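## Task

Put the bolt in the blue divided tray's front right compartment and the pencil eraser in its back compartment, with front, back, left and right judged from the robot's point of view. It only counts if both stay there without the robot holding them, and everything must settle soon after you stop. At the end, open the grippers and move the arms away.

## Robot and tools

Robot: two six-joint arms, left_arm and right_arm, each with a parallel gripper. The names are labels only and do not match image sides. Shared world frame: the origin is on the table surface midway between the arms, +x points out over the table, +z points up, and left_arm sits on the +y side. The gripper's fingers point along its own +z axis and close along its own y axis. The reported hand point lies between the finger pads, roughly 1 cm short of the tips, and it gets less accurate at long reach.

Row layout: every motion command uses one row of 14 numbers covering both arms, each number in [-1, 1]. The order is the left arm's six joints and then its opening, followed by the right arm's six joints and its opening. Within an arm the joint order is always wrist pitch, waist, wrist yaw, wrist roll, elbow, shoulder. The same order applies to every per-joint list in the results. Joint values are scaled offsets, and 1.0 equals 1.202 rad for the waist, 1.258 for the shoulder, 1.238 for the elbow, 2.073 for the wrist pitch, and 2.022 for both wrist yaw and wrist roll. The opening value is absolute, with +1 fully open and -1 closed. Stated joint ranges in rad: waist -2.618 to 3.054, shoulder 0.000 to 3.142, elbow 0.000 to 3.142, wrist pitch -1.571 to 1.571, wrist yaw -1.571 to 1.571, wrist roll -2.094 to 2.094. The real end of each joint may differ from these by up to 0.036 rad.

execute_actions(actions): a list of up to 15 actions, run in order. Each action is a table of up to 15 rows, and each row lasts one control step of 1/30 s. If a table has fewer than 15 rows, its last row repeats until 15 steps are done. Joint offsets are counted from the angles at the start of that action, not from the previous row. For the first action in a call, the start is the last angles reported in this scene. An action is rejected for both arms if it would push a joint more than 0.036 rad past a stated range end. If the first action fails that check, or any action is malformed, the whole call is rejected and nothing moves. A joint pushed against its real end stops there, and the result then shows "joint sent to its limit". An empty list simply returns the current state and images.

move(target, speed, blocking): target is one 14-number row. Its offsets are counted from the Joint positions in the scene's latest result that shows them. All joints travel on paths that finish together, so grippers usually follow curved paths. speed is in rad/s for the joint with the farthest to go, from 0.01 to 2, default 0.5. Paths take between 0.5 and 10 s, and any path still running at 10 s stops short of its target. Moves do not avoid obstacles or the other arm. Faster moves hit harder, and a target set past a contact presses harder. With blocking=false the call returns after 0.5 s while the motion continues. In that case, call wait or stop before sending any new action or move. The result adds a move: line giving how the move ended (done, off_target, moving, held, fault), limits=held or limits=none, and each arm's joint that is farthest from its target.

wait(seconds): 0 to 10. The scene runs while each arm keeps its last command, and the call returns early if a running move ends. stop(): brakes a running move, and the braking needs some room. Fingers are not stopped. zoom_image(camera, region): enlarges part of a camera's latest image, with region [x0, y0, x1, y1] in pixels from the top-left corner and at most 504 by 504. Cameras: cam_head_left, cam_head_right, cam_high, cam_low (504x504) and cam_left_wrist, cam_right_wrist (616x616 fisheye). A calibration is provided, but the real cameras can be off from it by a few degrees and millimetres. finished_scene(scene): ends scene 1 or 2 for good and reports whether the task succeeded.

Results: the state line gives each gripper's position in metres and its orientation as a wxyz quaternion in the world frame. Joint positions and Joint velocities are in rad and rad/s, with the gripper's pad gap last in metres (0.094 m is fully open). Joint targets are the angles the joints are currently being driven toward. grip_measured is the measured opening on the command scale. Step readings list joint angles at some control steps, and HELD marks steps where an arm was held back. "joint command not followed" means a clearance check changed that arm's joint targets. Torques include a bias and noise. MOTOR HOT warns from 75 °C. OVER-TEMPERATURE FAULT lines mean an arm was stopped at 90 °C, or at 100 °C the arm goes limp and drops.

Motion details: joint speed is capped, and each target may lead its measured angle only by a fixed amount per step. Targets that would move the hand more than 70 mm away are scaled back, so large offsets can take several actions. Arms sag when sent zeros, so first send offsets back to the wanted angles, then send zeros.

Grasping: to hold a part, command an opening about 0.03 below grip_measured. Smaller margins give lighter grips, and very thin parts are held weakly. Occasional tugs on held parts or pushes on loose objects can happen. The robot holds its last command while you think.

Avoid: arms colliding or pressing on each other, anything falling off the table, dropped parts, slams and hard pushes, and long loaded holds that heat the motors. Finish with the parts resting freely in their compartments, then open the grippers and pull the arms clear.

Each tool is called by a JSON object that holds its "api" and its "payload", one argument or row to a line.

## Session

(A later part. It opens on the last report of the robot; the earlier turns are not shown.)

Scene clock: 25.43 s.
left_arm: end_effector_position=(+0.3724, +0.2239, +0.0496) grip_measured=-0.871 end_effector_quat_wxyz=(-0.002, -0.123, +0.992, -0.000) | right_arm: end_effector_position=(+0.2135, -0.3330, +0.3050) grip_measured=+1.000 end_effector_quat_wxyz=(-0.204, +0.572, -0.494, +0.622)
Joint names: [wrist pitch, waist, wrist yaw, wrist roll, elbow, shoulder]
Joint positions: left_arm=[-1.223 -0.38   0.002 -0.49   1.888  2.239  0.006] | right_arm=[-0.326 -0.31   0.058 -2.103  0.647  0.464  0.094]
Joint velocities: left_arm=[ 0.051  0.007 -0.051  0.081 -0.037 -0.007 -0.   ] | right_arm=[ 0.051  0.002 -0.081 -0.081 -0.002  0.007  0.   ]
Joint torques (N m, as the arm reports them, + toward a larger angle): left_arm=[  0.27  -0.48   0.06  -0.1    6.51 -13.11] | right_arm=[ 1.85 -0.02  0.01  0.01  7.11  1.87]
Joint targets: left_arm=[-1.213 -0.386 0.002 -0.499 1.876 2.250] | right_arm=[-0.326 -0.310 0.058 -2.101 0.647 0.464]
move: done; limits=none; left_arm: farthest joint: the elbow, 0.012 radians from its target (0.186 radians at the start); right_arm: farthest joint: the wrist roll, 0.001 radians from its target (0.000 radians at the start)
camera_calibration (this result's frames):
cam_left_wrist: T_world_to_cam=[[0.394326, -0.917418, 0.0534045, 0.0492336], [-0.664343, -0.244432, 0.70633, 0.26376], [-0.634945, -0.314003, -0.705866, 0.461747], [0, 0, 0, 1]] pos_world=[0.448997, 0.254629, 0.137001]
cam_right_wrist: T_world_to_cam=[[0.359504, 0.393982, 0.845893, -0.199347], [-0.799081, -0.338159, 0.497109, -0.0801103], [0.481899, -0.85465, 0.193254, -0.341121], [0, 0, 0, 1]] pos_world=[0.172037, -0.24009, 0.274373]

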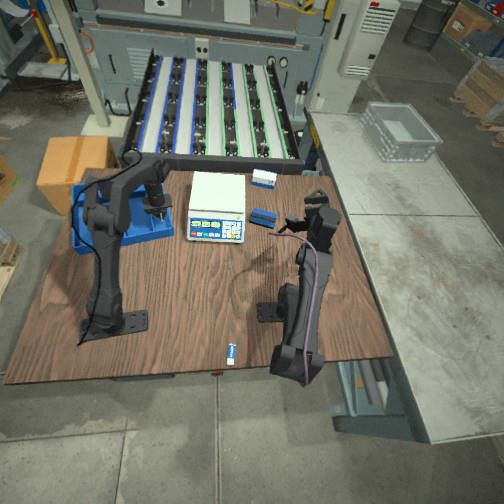

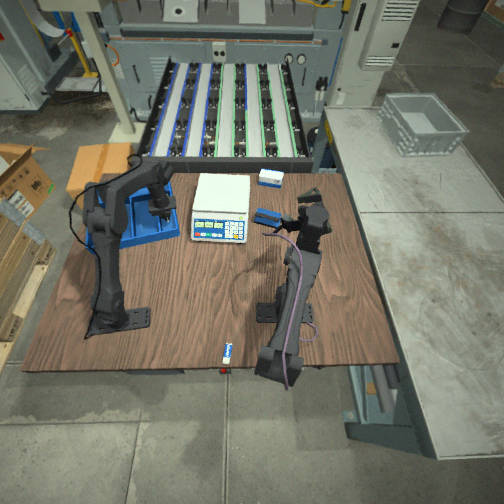

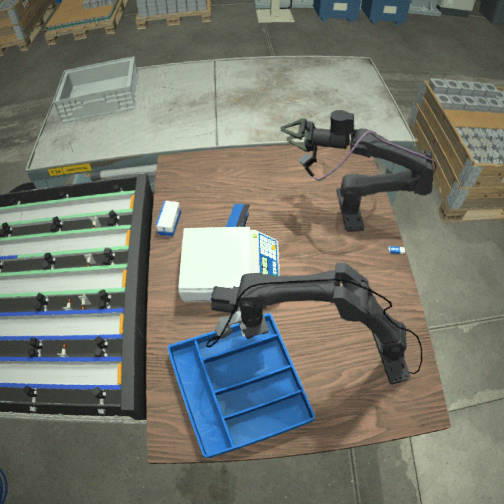

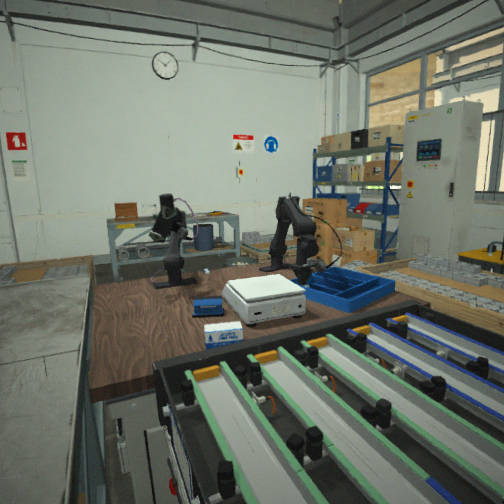

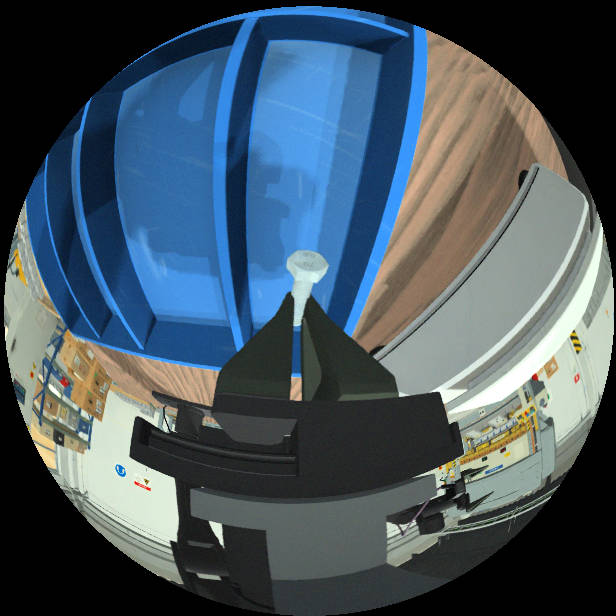

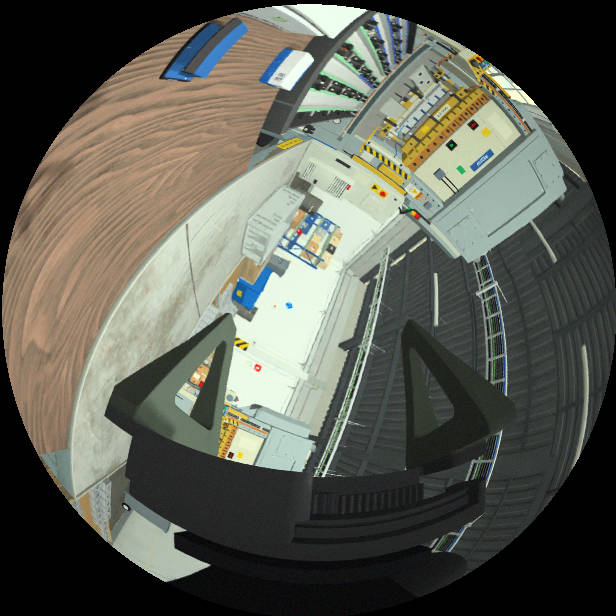

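{"api": "move", "payload": {
  "target": [0.0535,-0.005,0,-0.004,-0.0816,0.016,-0.9, 0,0,0,0,0,0,1],
  "speed": 0.15
}}

Scene clock: 27.07 s.
left_arm: end_effector_position=(+0.3723, +0.2239, +0.0277) grip_measured=-0.871 end_effector_quat_wxyz=(+0.004, -0.123, +0.992, -0.003) | right_arm: end_effector_position=(+0.2135, -0.3330, +0.3050) grip_measured=+1.000 end_effector_quat_wxyz=(-0.204, +0.572, -0.494, +0.622)
Joint names: [wrist pitch, waist, wrist yaw, wrist roll, elbow, shoulder]
Joint positions: left_arm=[-1.122 -0.38   0.002 -0.49   1.8    2.239  0.006] | right_arm=[-0.326 -0.31   0.058 -2.104  0.647  0.464  0.094]
Joint velocities: left_arm=[ 0.066 -0.002 -0.037 -0.11   0.007 -0.002  0.001] | right_arm=[-0.037 -0.002 -0.066 -0.007 -0.012  0.012  0.   ]
Joint torques (N m, as the arm reports them, + toward a larger angle): left_arm=[  0.27  -0.42   0.02  -0.08   6.56 -12.03] | right_arm=[1.84 0.   0.   0.02 7.1  1.89]
Joint targets: left_arm=[-1.112 -0.386 0.002 -0.498 1.787 2.259] | right_arm=[-0.326 -0.310 0.058 -2.103 0.647 0.464]
move: off_target (left_arm); limits=none; left_arm: farthest joint: the shoulder, 0.021 radians from its target (0.021 radians at the start); right_arm: farthest joint: the wrist roll, 0.001 radians from its target (0.000 radians at the start)
camera_calibration (this result's frames):
cam_left_wrist: T_world_to_cam=[[0.393582, -0.917233, 0.0614613, 0.0504667], [-0.673445, -0.242172, 0.698445, 0.282243], [-0.625752, -0.316286, -0.71302, 0.443561], [0, 0, 0, 1]] pos_world=[0.447772, 0.254933, 0.116035]
cam_right_wrist: T_world_to_cam=[[0.359808, 0.394925, 0.845324, -0.198925], [-0.798809, -0.337769, 0.497811, -0.0802528], [0.482122, -0.854369, 0.193937, -0.341283], [0, 0, 0, 1]] pos_world=[0.172008, -0.240129, 0.274294]

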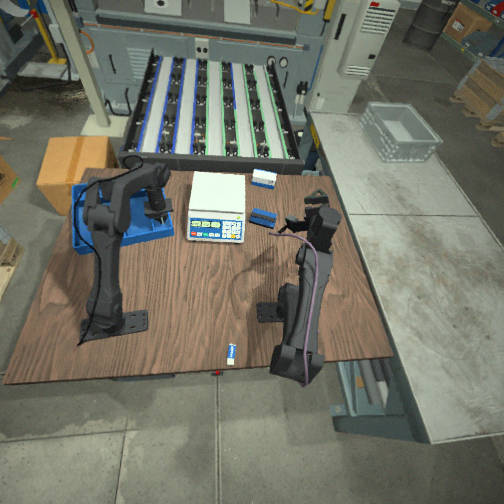

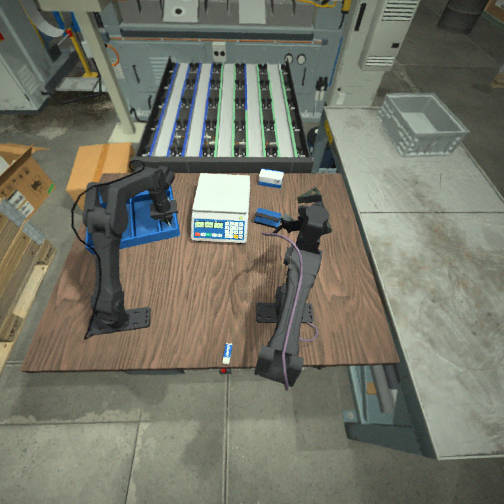

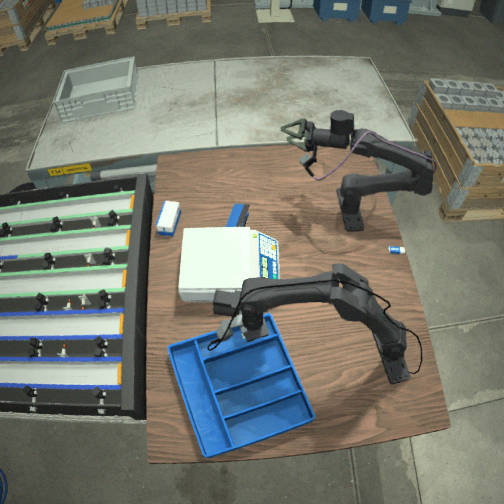

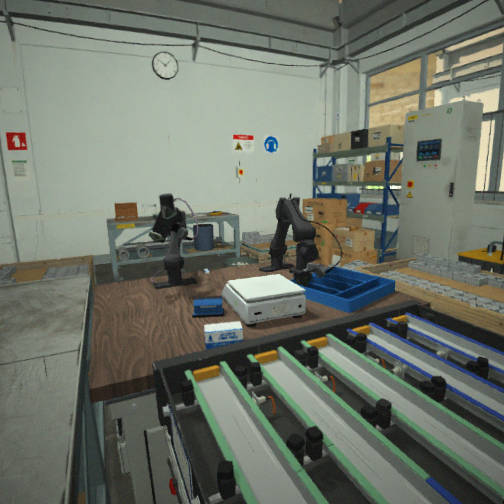

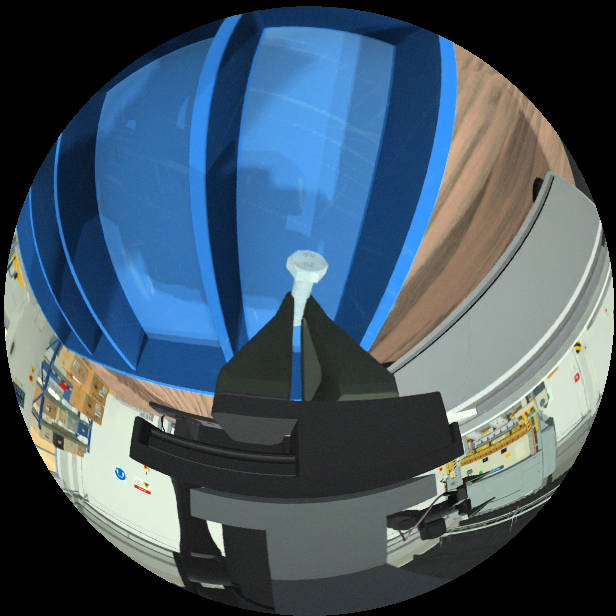

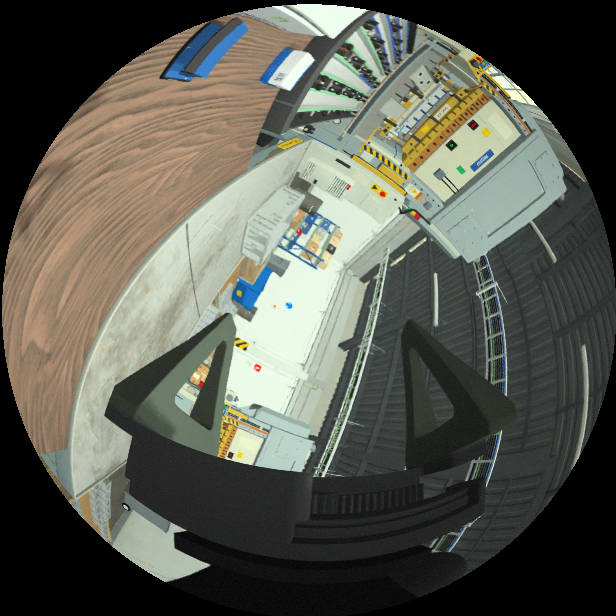

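{"api": "execute_actions", "payload": {
  "actions": [
    [[0.007,-0.005,0,-0.004,-0.015,0.008,-0.9, 0,0,0,0,0,0,1],[0.009,-0.005,0,-0.004,-0.019,0.008,-0.9, 0,0,0,0,0,0,1],[0.011,-0.005,0,-0.004,-0.023,0.008,-0.9, 0,0,0,0,0,0,1],[0.0145,-0.005,0,-0.004,-0.027,0.008,-0.9, 0,0,0,0,0,0,1]]
  ]
}}

Scene clock: 27.80 s.
left_arm: end_effector_position=(+0.3706, +0.2244, +0.0227) grip_measured=-0.871 end_effector_quat_wxyz=(+0.003, -0.123, +0.992, -0.002) | right_arm: end_effector_position=(+0.2135, -0.3330, +0.3050) grip_measured=+1.000 end_effector_quat_wxyz=(-0.204, +0.572, -0.494, +0.622)
Joint names: [wrist pitch, waist, wrist yaw, wrist roll, elbow, shoulder]
Joint positions: left_arm=[-1.105 -0.38   0.002 -0.49   1.78   2.239  0.006] | right_arm=[-0.326 -0.31   0.058 -2.104  0.647  0.464  0.094]
Joint velocities: left_arm=[-0.007  0.002 -0.037 -0.007  0.027 -0.012 -0.   ] | right_arm=[-0.037 -0.002  0.037 -0.022 -0.007 -0.017  0.   ]
Joint torques (N m, as the arm reports them, + toward a larger angle): left_arm=[  0.3   -0.41   0.07  -0.05   6.37 -12.97] | right_arm=[ 1.84 -0.02  0.01  0.01  7.1   1.9 ]
Joint targets: left_arm=[-1.092 -0.386 0.002 -0.498 1.766 2.249] | right_arm=[-0.326 -0.310 0.058 -2.104 0.647 0.464]
Step readings (joint positions):
0: left_arm=[-1.122 -0.380 0.002 -0.490 1.800 2.239] | right_arm=[-0.326 -0.310 0.058 -2.104 0.647 0.464]
1: left_arm=[-1.121 -0.380 0.002 -0.490 1.800 2.239] | right_arm=[-0.326 -0.310 0.058 -2.104 0.647 0.464]
2: left_arm=[-1.120 -0.380 0.002 -0.490 1.799 2.239] | right_arm=[-0.326 -0.310 0.058 -2.104 0.647 0.464]
4: left_arm=[-1.113 -0.380 0.002 -0.490 1.793 2.239] | right_arm=[-0.326 -0.310 0.058 -2.104 0.647 0.464]
8: left_arm=[-1.107 -0.380 0.002 -0.490 1.780 2.239] | right_arm=[-0.326 -0.310 0.058 -2.104 0.647 0.464]
15: Joint positions above
camera_calibration (this result's frames):
cam_left_wrist: T_world_to_cam=[[0.393761, -0.917277, 0.0596207, 0.0518537], [-0.671373, -0.242686, 0.700258, 0.283958], [-0.627862, -0.315762, -0.711396, 0.439663], [0, 0, 0, 1]] pos_world=[0.446272, 0.255306, 0.110839]
cam_right_wrist: T_world_to_cam=[[0.359808, 0.394925, 0.845324, -0.198925], [-0.798809, -0.337769, 0.497811, -0.0802528], [0.482122, -0.854369, 0.193937, -0.341283], [0, 0, 0, 1]] pos_world=[0.172008, -0.240129, 0.274294]

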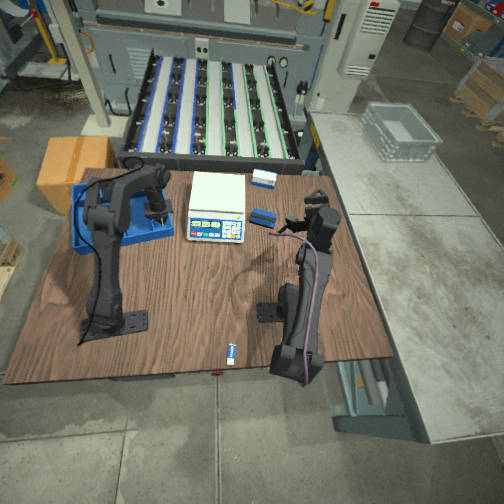

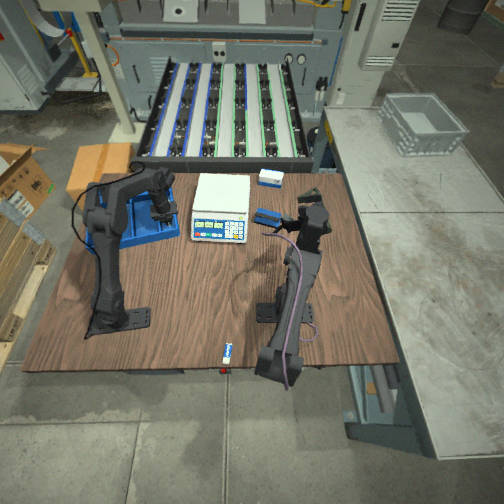

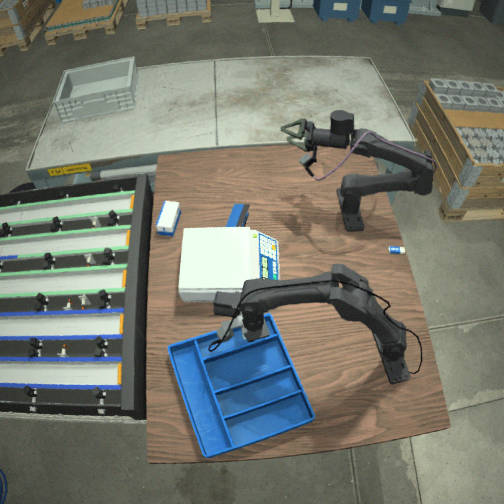

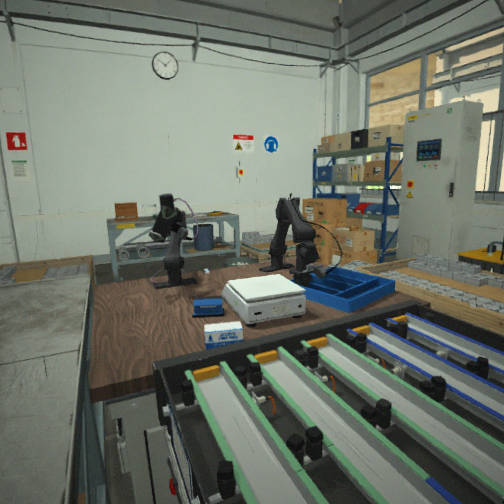

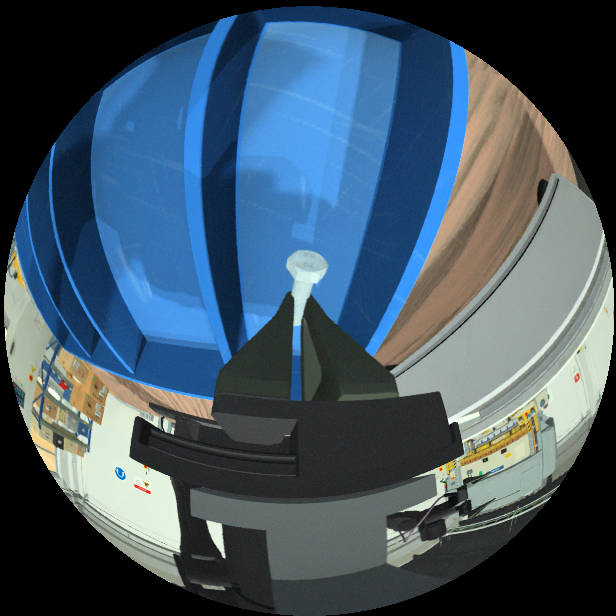

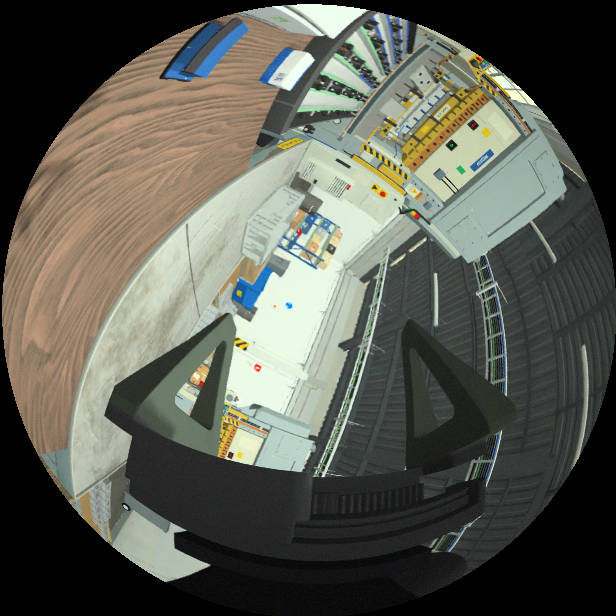

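{"api": "execute_actions", "payload": {
  "actions": [
    [[0.006,-0.005,0,-0.004,-0.011,0.008,-0.65, 0,0,0,0,0,0,1]]
  ]
}}

Scene clock: 28.37 s.
left_arm: end_effector_position=(+0.3715, +0.2241, +0.0227) grip_measured=-0.652 end_effector_quat_wxyz=(+0.005, -0.123, +0.992, -0.003) | right_arm: end_effector_position=(+0.2135, -0.3330, +0.3050) grip_measured=+1.000 end_effector_quat_wxyz=(-0.204, +0.572, -0.494, +0.622)
Joint names: [wrist pitch, waist, wrist yaw, wrist roll, elbow, shoulder]
Joint positions: left_arm=[-1.101 -0.38   0.002 -0.49   1.78   2.239  0.016] | right_arm=[-0.326 -0.31   0.058 -2.104  0.647  0.464  0.094]
Joint velocities: left_arm=[-0.007 -0.007  0.022 -0.007 -0.002  0.017 -0.   ] | right_arm=[ 0.007 -0.007  0.066 -0.037 -0.012 -0.012  0.   ]
Joint torques (N m, as the arm reports them, + toward a larger angle): left_arm=[  0.25  -0.51   0.07  -0.04   6.41 -13.12] | right_arm=[ 1.85 -0.05  0.    0.    7.11  1.89]
Joint targets: left_arm=[-1.092 -0.386 0.002 -0.498 1.766 2.249] | right_arm=[-0.326 -0.310 0.058 -2.104 0.647 0.464]
Step readings (joint positions):
0: left_arm=[-1.104 -0.380 0.002 -0.490 1.780 2.239] | right_arm=[-0.326 -0.310 0.058 -2.104 0.647 0.464]
1: left_arm=[-1.104 -0.380 0.002 -0.490 1.780 2.239] | right_arm=[-0.326 -0.310 0.058 -2.104 0.647 0.464]
2: left_arm=[-1.104 -0.380 0.002 -0.490 1.780 2.239] | right_arm=[-0.326 -0.310 0.058 -2.104 0.647 0.464]
4: left_arm=[-1.103 -0.380 0.002 -0.490 1.780 2.239] | right_arm=[-0.326 -0.310 0.058 -2.104 0.647 0.464]
8: left_arm=[-1.102 -0.380 0.002 -0.490 1.780 2.239] | right_arm=[-0.326 -0.310 0.058 -2.104 0.647 0.464]
15: Joint positions above
camera_calibration (this result's frames):
cam_left_wrist: T_world_to_cam=[[0.393536, -0.917221, 0.0619214, 0.0512999], [-0.673962, -0.242043, 0.69799, 0.285384], [-0.625224, -0.316417, -0.713425, 0.439388], [0, 0, 0, 1]] pos_world=[0.446865, 0.255158, 0.111098]
cam_right_wrist: T_world_to_cam=[[0.359808, 0.394925, 0.845324, -0.198925], [-0.798809, -0.337769, 0.497811, -0.0802528], [0.482122, -0.854369, 0.193937, -0.341283], [0, 0, 0, 1]] pos_world=[0.172008, -0.240129, 0.274294]

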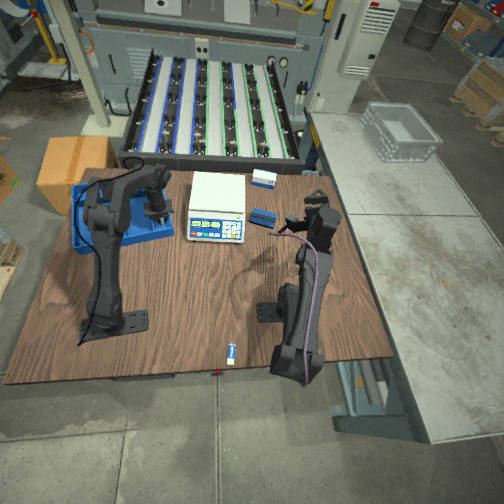

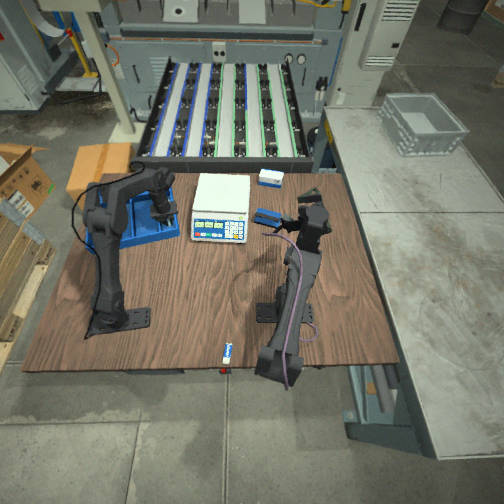

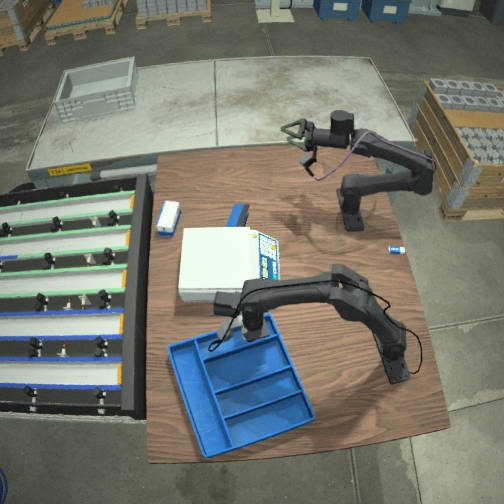

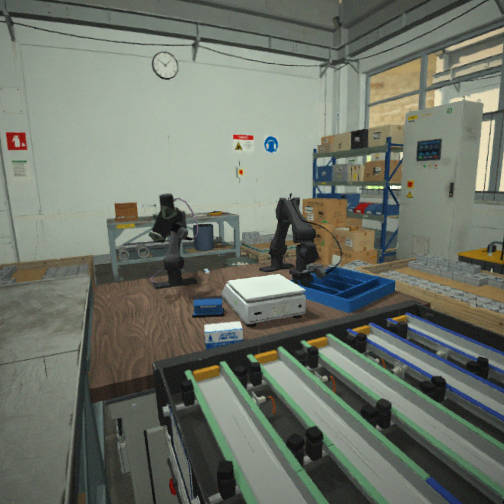

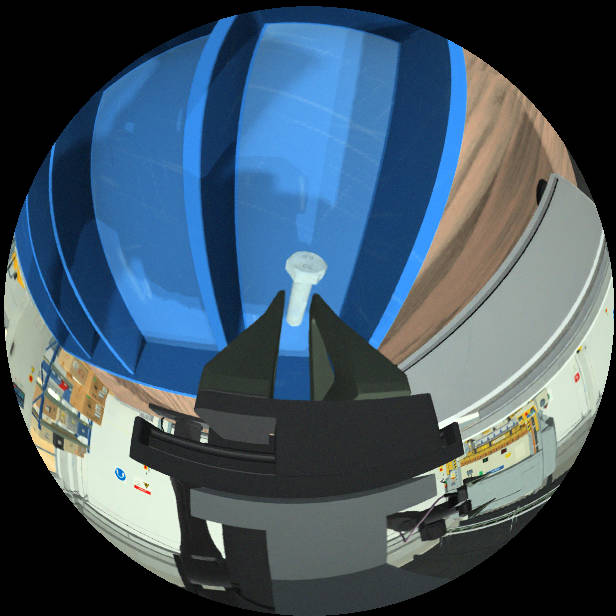

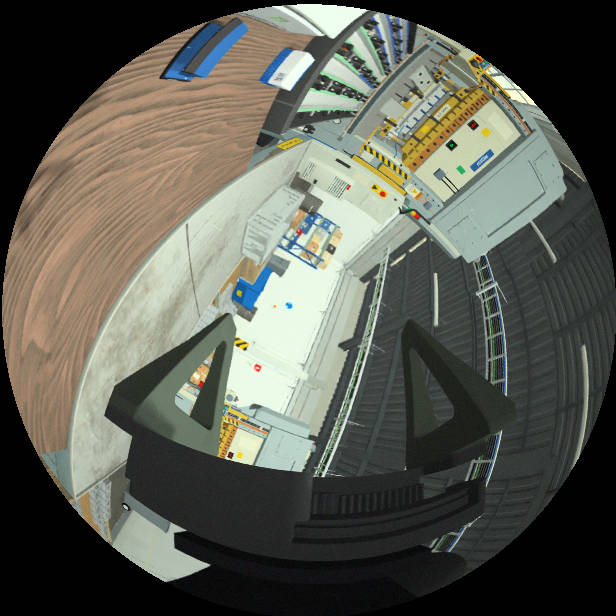

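{"api": "move", "payload": {
  "target": [-0.22,0,0,0,0.21,-0.19,-0.65, 0,0.341,0,0,0,0,1],
  "speed": 0.5
}}

{"api": "move", "payload": {
  "target": [0,-1,0,-0.68,0.015,0,0.2, 0,0,0,0,0,0,1],
  "speed": 1.0
}}

Scene clock: 32.13 s.
left_arm: end_effector_position=(+0.3270, +0.2352, +0.1726) grip_measured=-0.652 end_effector_quat_wxyz=(+0.019, -0.123, +0.992, -0.008) | right_arm: end_effector_position=(+0.2313, -0.2314, +0.3050) grip_measured=+1.000 end_effector_quat_wxyz=(-0.323, +0.659, -0.371, +0.569)
Joint names: [wrist pitch, waist, wrist yaw, wrist roll, elbow, shoulder]
Joint positions: left_arm=[-1.543 -0.38   0.002 -0.49   2.023  2.01   0.016] | right_arm=[-0.326  0.09   0.058 -2.104  0.647  0.464  0.094]
Joint velocities: left_arm=[ 0.007  0.002 -0.022  0.022  0.002  0.002  0.   ] | right_arm=[-0.037 -0.027  0.051 -0.007 -0.002 -0.002  0.   ]
Joint torques (N m, as the arm reports them, + toward a larger angle): left_arm=[  0.11   0.1    0.04   0.07   9.12 -12.56] | right_arm=[1.85 0.87 0.   0.01 7.09 1.86]
Joint targets: left_arm=[-1.557 -0.380 0.002 -0.490 2.040 1.999] | right_arm=[-0.326 0.100 0.058 -2.104 0.647 0.464]
move: done; limits=none; left_arm: farthest joint: the elbow, 0.017 radians from its target (0.260 radians at the start); right_arm: farthest joint: the waist, 0.010 radians from its target (0.409 radians at the start)
camera_calibration (this result's frames):
cam_left_wrist: T_world_to_cam=[[0.391459, -0.916706, 0.0800628, 0.0670971], [-0.694111, -0.23704, 0.679722, 0.162019], [-0.604127, -0.321656, -0.729087, 0.519021], [0, 0, 0, 1]] pos_world=[0.399747, 0.266859, 0.262912]
cam_right_wrist: T_world_to_cam=[[0.177914, 0.50376, 0.845324, -0.178172], [-0.604588, -0.621817, 0.497811, -0.142399], [0.776414, -0.599641, 0.193937, -0.272215], [0, 0, 0, 1]] pos_world=[0.156958, -0.162022, 0.274294]

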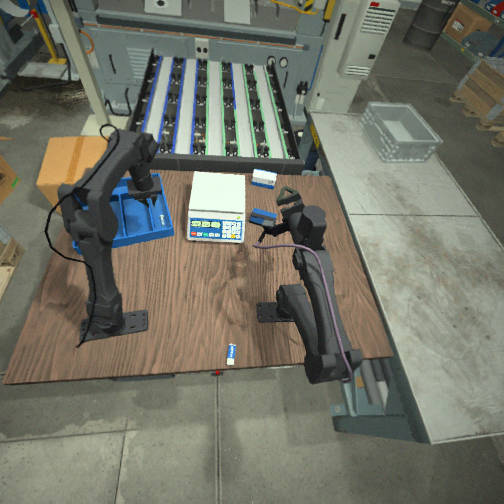

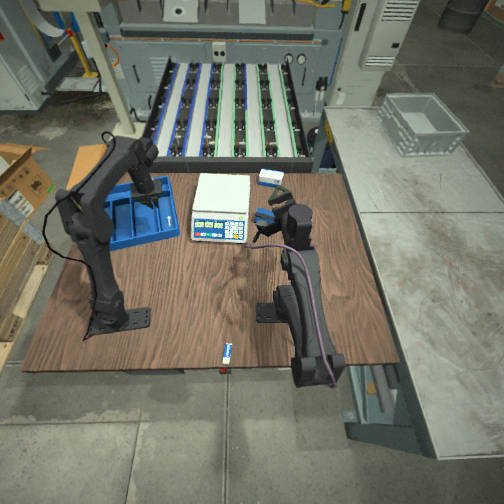

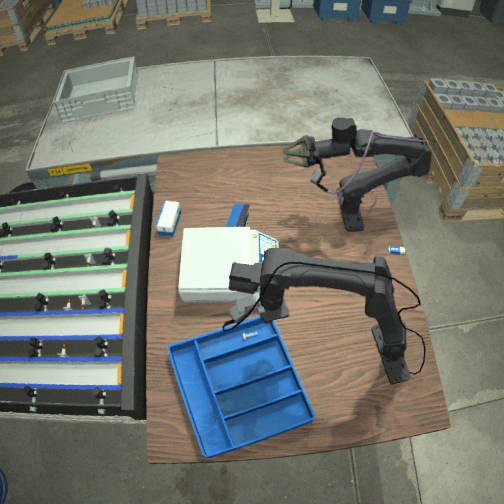

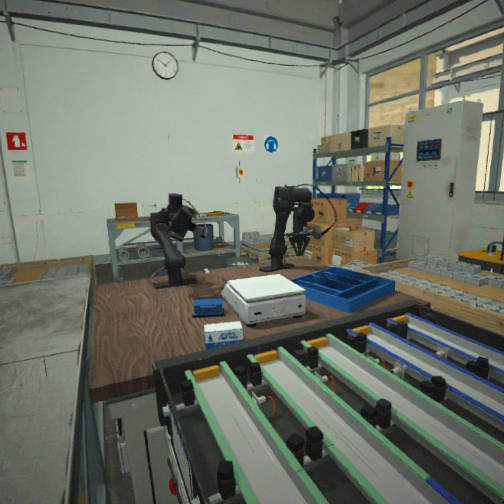

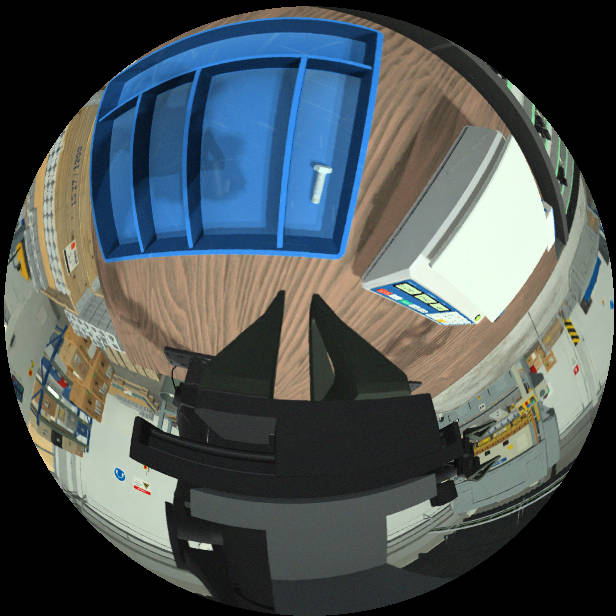

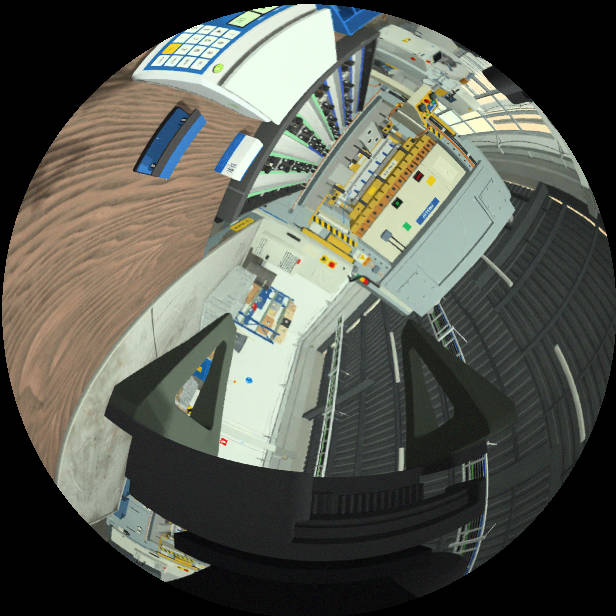

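Scene clock: 34.47 s.
left_arm: end_effector_position=(-0.0022, -0.0564, +0.1726) grip_measured=+0.198 end_effector_quat_wxyz=(-0.005, -0.200, +0.979, -0.021) | right_arm: end_effector_position=(+0.2313, -0.2314, +0.3050) grip_measured=+1.000 end_effector_quat_wxyz=(-0.323, +0.659, -0.371, +0.569)
Joint names: [wrist pitch, waist, wrist yaw, wrist roll, elbow, shoulder]
Joint positions: left_arm=[-1.542 -1.588  0.006 -1.855  2.023  2.01   0.056] | right_arm=[-0.326  0.09   0.058 -2.104  0.647  0.464  0.094]
Joint velocities: left_arm=[ 0.081 -0.012 -0.007 -0.051  0.002  0.007  0.   ] | right_arm=[-0.007 -0.022  0.037  0.022 -0.007  0.007  0.   ]
Joint torques (N m, as the arm reports them, + toward a larger angle): left_arm=[  0.22   0.5    0.02  -0.05   9.21 -11.83] | right_arm=[ 1.85 -0.04  0.01  0.    7.09  1.9 ]
Joint targets: left_arm=[-1.543 -1.582 0.002 -1.865 2.042 2.010] | right_arm=[-0.326 0.090 0.058 -2.104 0.647 0.464]
move: done; limits=none; left_arm: farthest joint: the elbow, 0.019 radians from its target (0.019 radians at the start); right_arm: farthest joint: the waist, 0.000 radians from its target (0.000 radians at the start)
camera_calibration (this result's frames):
cam_left_wrist: T_world_to_cam=[[0.533153, -0.841241, 0.0897818, -0.0684271], [-0.619589, -0.315994, 0.71851, -0.146571], [-0.57607, -0.438704, -0.689697, 0.213054], [0, 0, 0, 1]] pos_world=[0.0684023, -0.0104115, 0.258399]
cam_right_wrist: T_world_to_cam=[[0.177914, 0.50376, 0.845324, -0.178172], [-0.604588, -0.621817, 0.497811, -0.142399], [0.776414, -0.599641, 0.193937, -0.272215], [0, 0, 0, 1]] pos_world=[0.156958, -0.162022, 0.274294]

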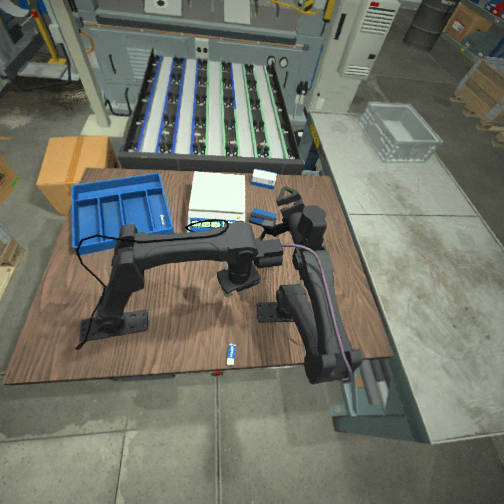

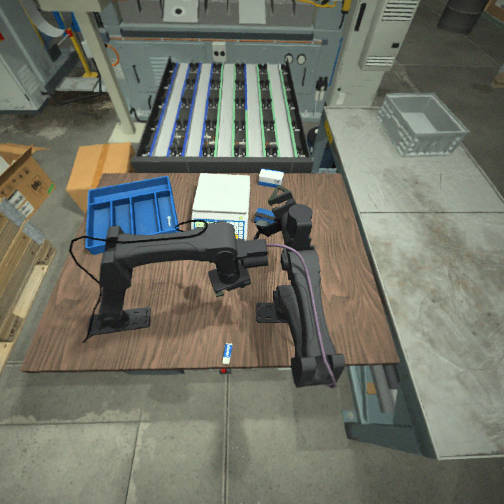

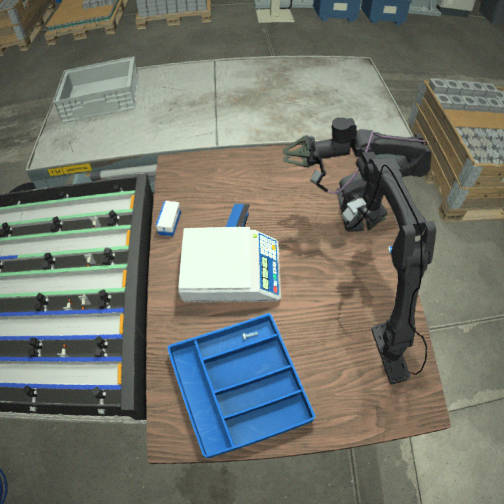

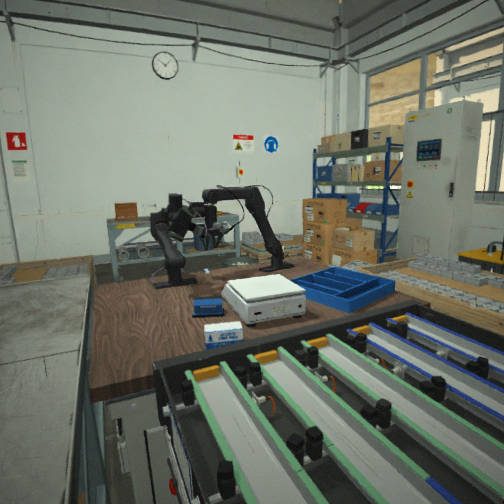

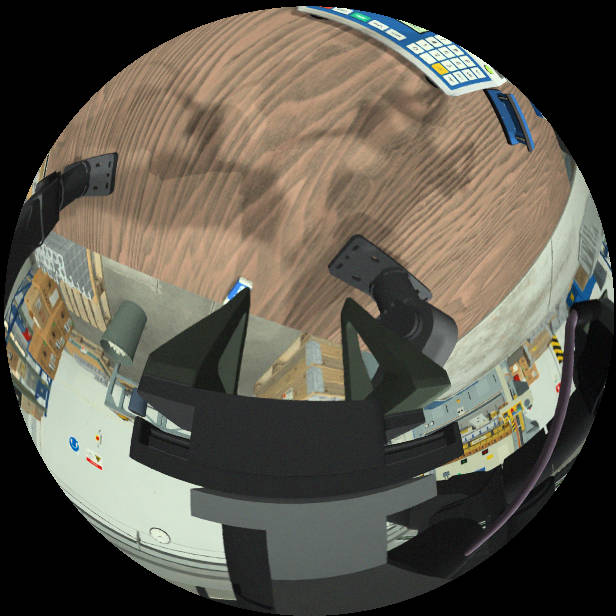

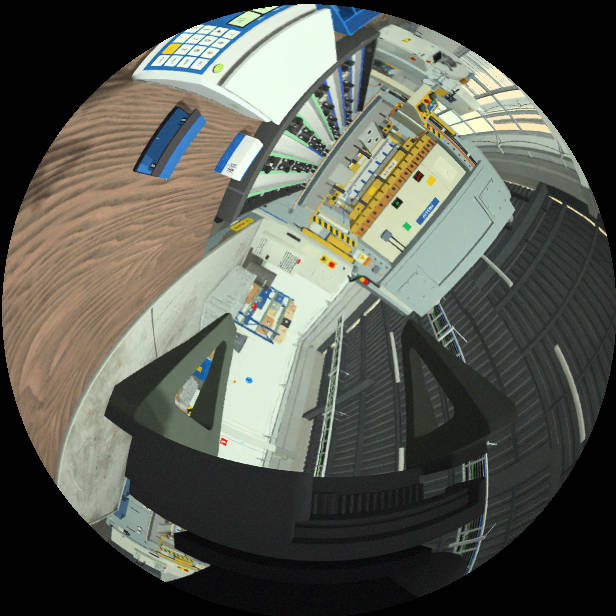

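{"api": "move", "payload": {
  "target": [0.1635,-0.364,0,-0.012,-0.317,0,0.2, 0,0,0,0,0,0,1],
  "speed": 0.5
}}

Scene clock: 36.47 s.
left_arm: end_effector_position=(-0.1694, -0.0342, +0.0772) grip_measured=+0.198 end_effector_quat_wxyz=(-0.003, +0.011, +1.000, +0.002) | right_arm: end_effector_position=(+0.2313, -0.2314, +0.3050) grip_measured=+1.000 end_effector_quat_wxyz=(-0.323, +0.659, -0.371, +0.569)
Joint names: [wrist pitch, waist, wrist yaw, wrist roll, elbow, shoulder]
Joint positions: left_arm=[-1.206 -2.03   0.007 -1.871  1.642  2.01   0.056] | right_arm=[-0.326  0.09   0.058 -2.104  0.647  0.464  0.094]
Joint velocities: left_arm=[-0.022 -0.002 -0.007  0.022 -0.017 -0.027  0.   ] | right_arm=[-0.022 -0.002 -0.022 -0.037 -0.007  0.002  0.   ]
Joint torques (N m, as the arm reports them, + toward a larger angle): left_arm=[  0.19   0.32   0.04  -0.04   6.82 -11.92] | right_arm=[ 1.84 -0.03  0.01  0.02  7.1   1.86]
Joint targets: left_arm=[-1.202 -2.026 0.006 -1.880 1.630 2.010] | right_arm=[-0.326 0.090 0.058 -2.104 0.647 0.464]
move: done; limits=none; left_arm: farthest joint: the elbow, 0.012 radians from its target (0.392 radians at the start); right_arm: farthest joint: the waist, 0.000 radians from its target (0.000 radians at the start)
camera_calibration (this result's frames):
cam_left_wrist: T_world_to_cam=[[0.136517, -0.989449, 0.0485097, -0.021108], [-0.703533, -0.0623614, 0.707921, -0.179284], [-0.697427, -0.130772, -0.704624, 0.0517449], [0, 0, 0, 1]] pos_world=[-0.0871623, -0.0252989, 0.164403]
cam_right_wrist: T_world_to_cam=[[0.177914, 0.50376, 0.845324, -0.178172], [-0.604588, -0.621817, 0.497811, -0.142399], [0.776414, -0.599641, 0.193937, -0.272215], [0, 0, 0, 1]] pos_world=[0.156958, -0.162022, 0.274294]

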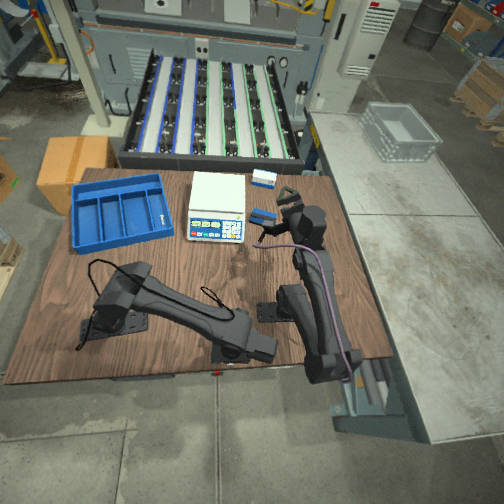

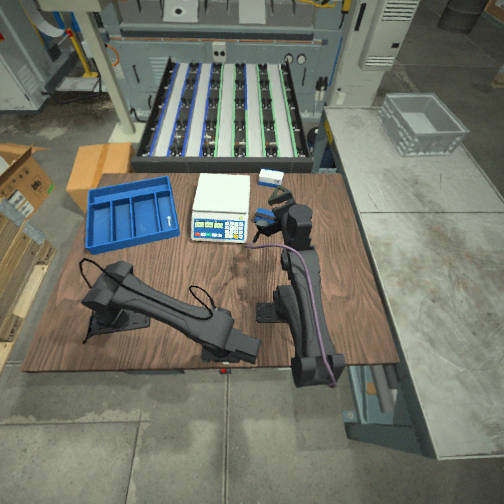

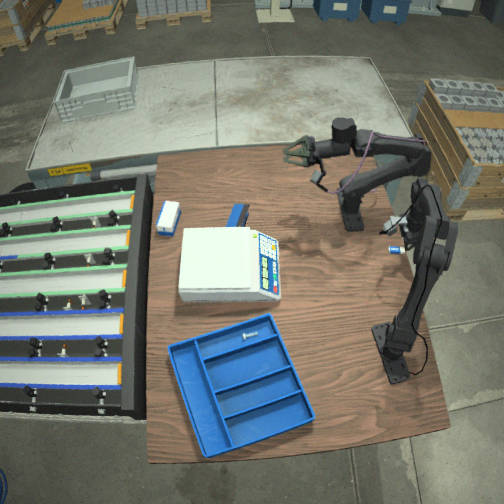

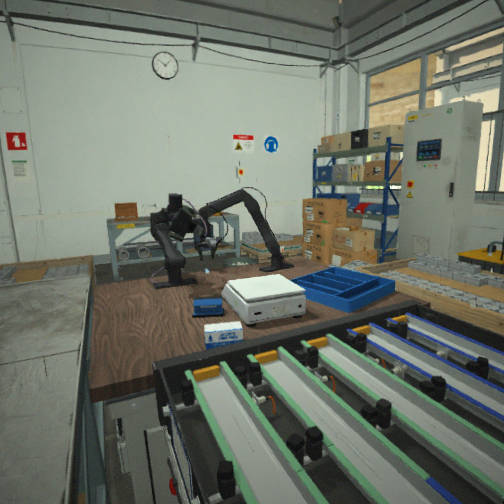

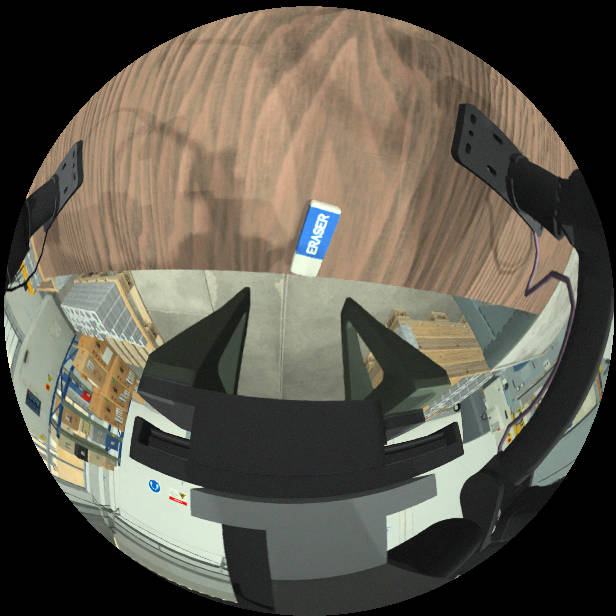

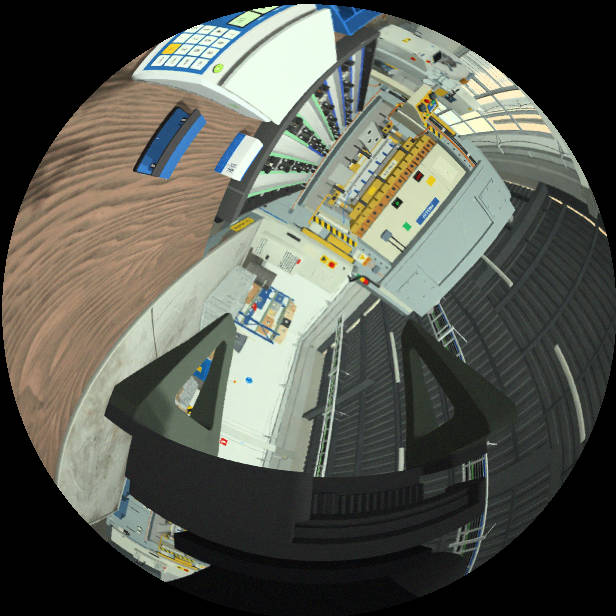

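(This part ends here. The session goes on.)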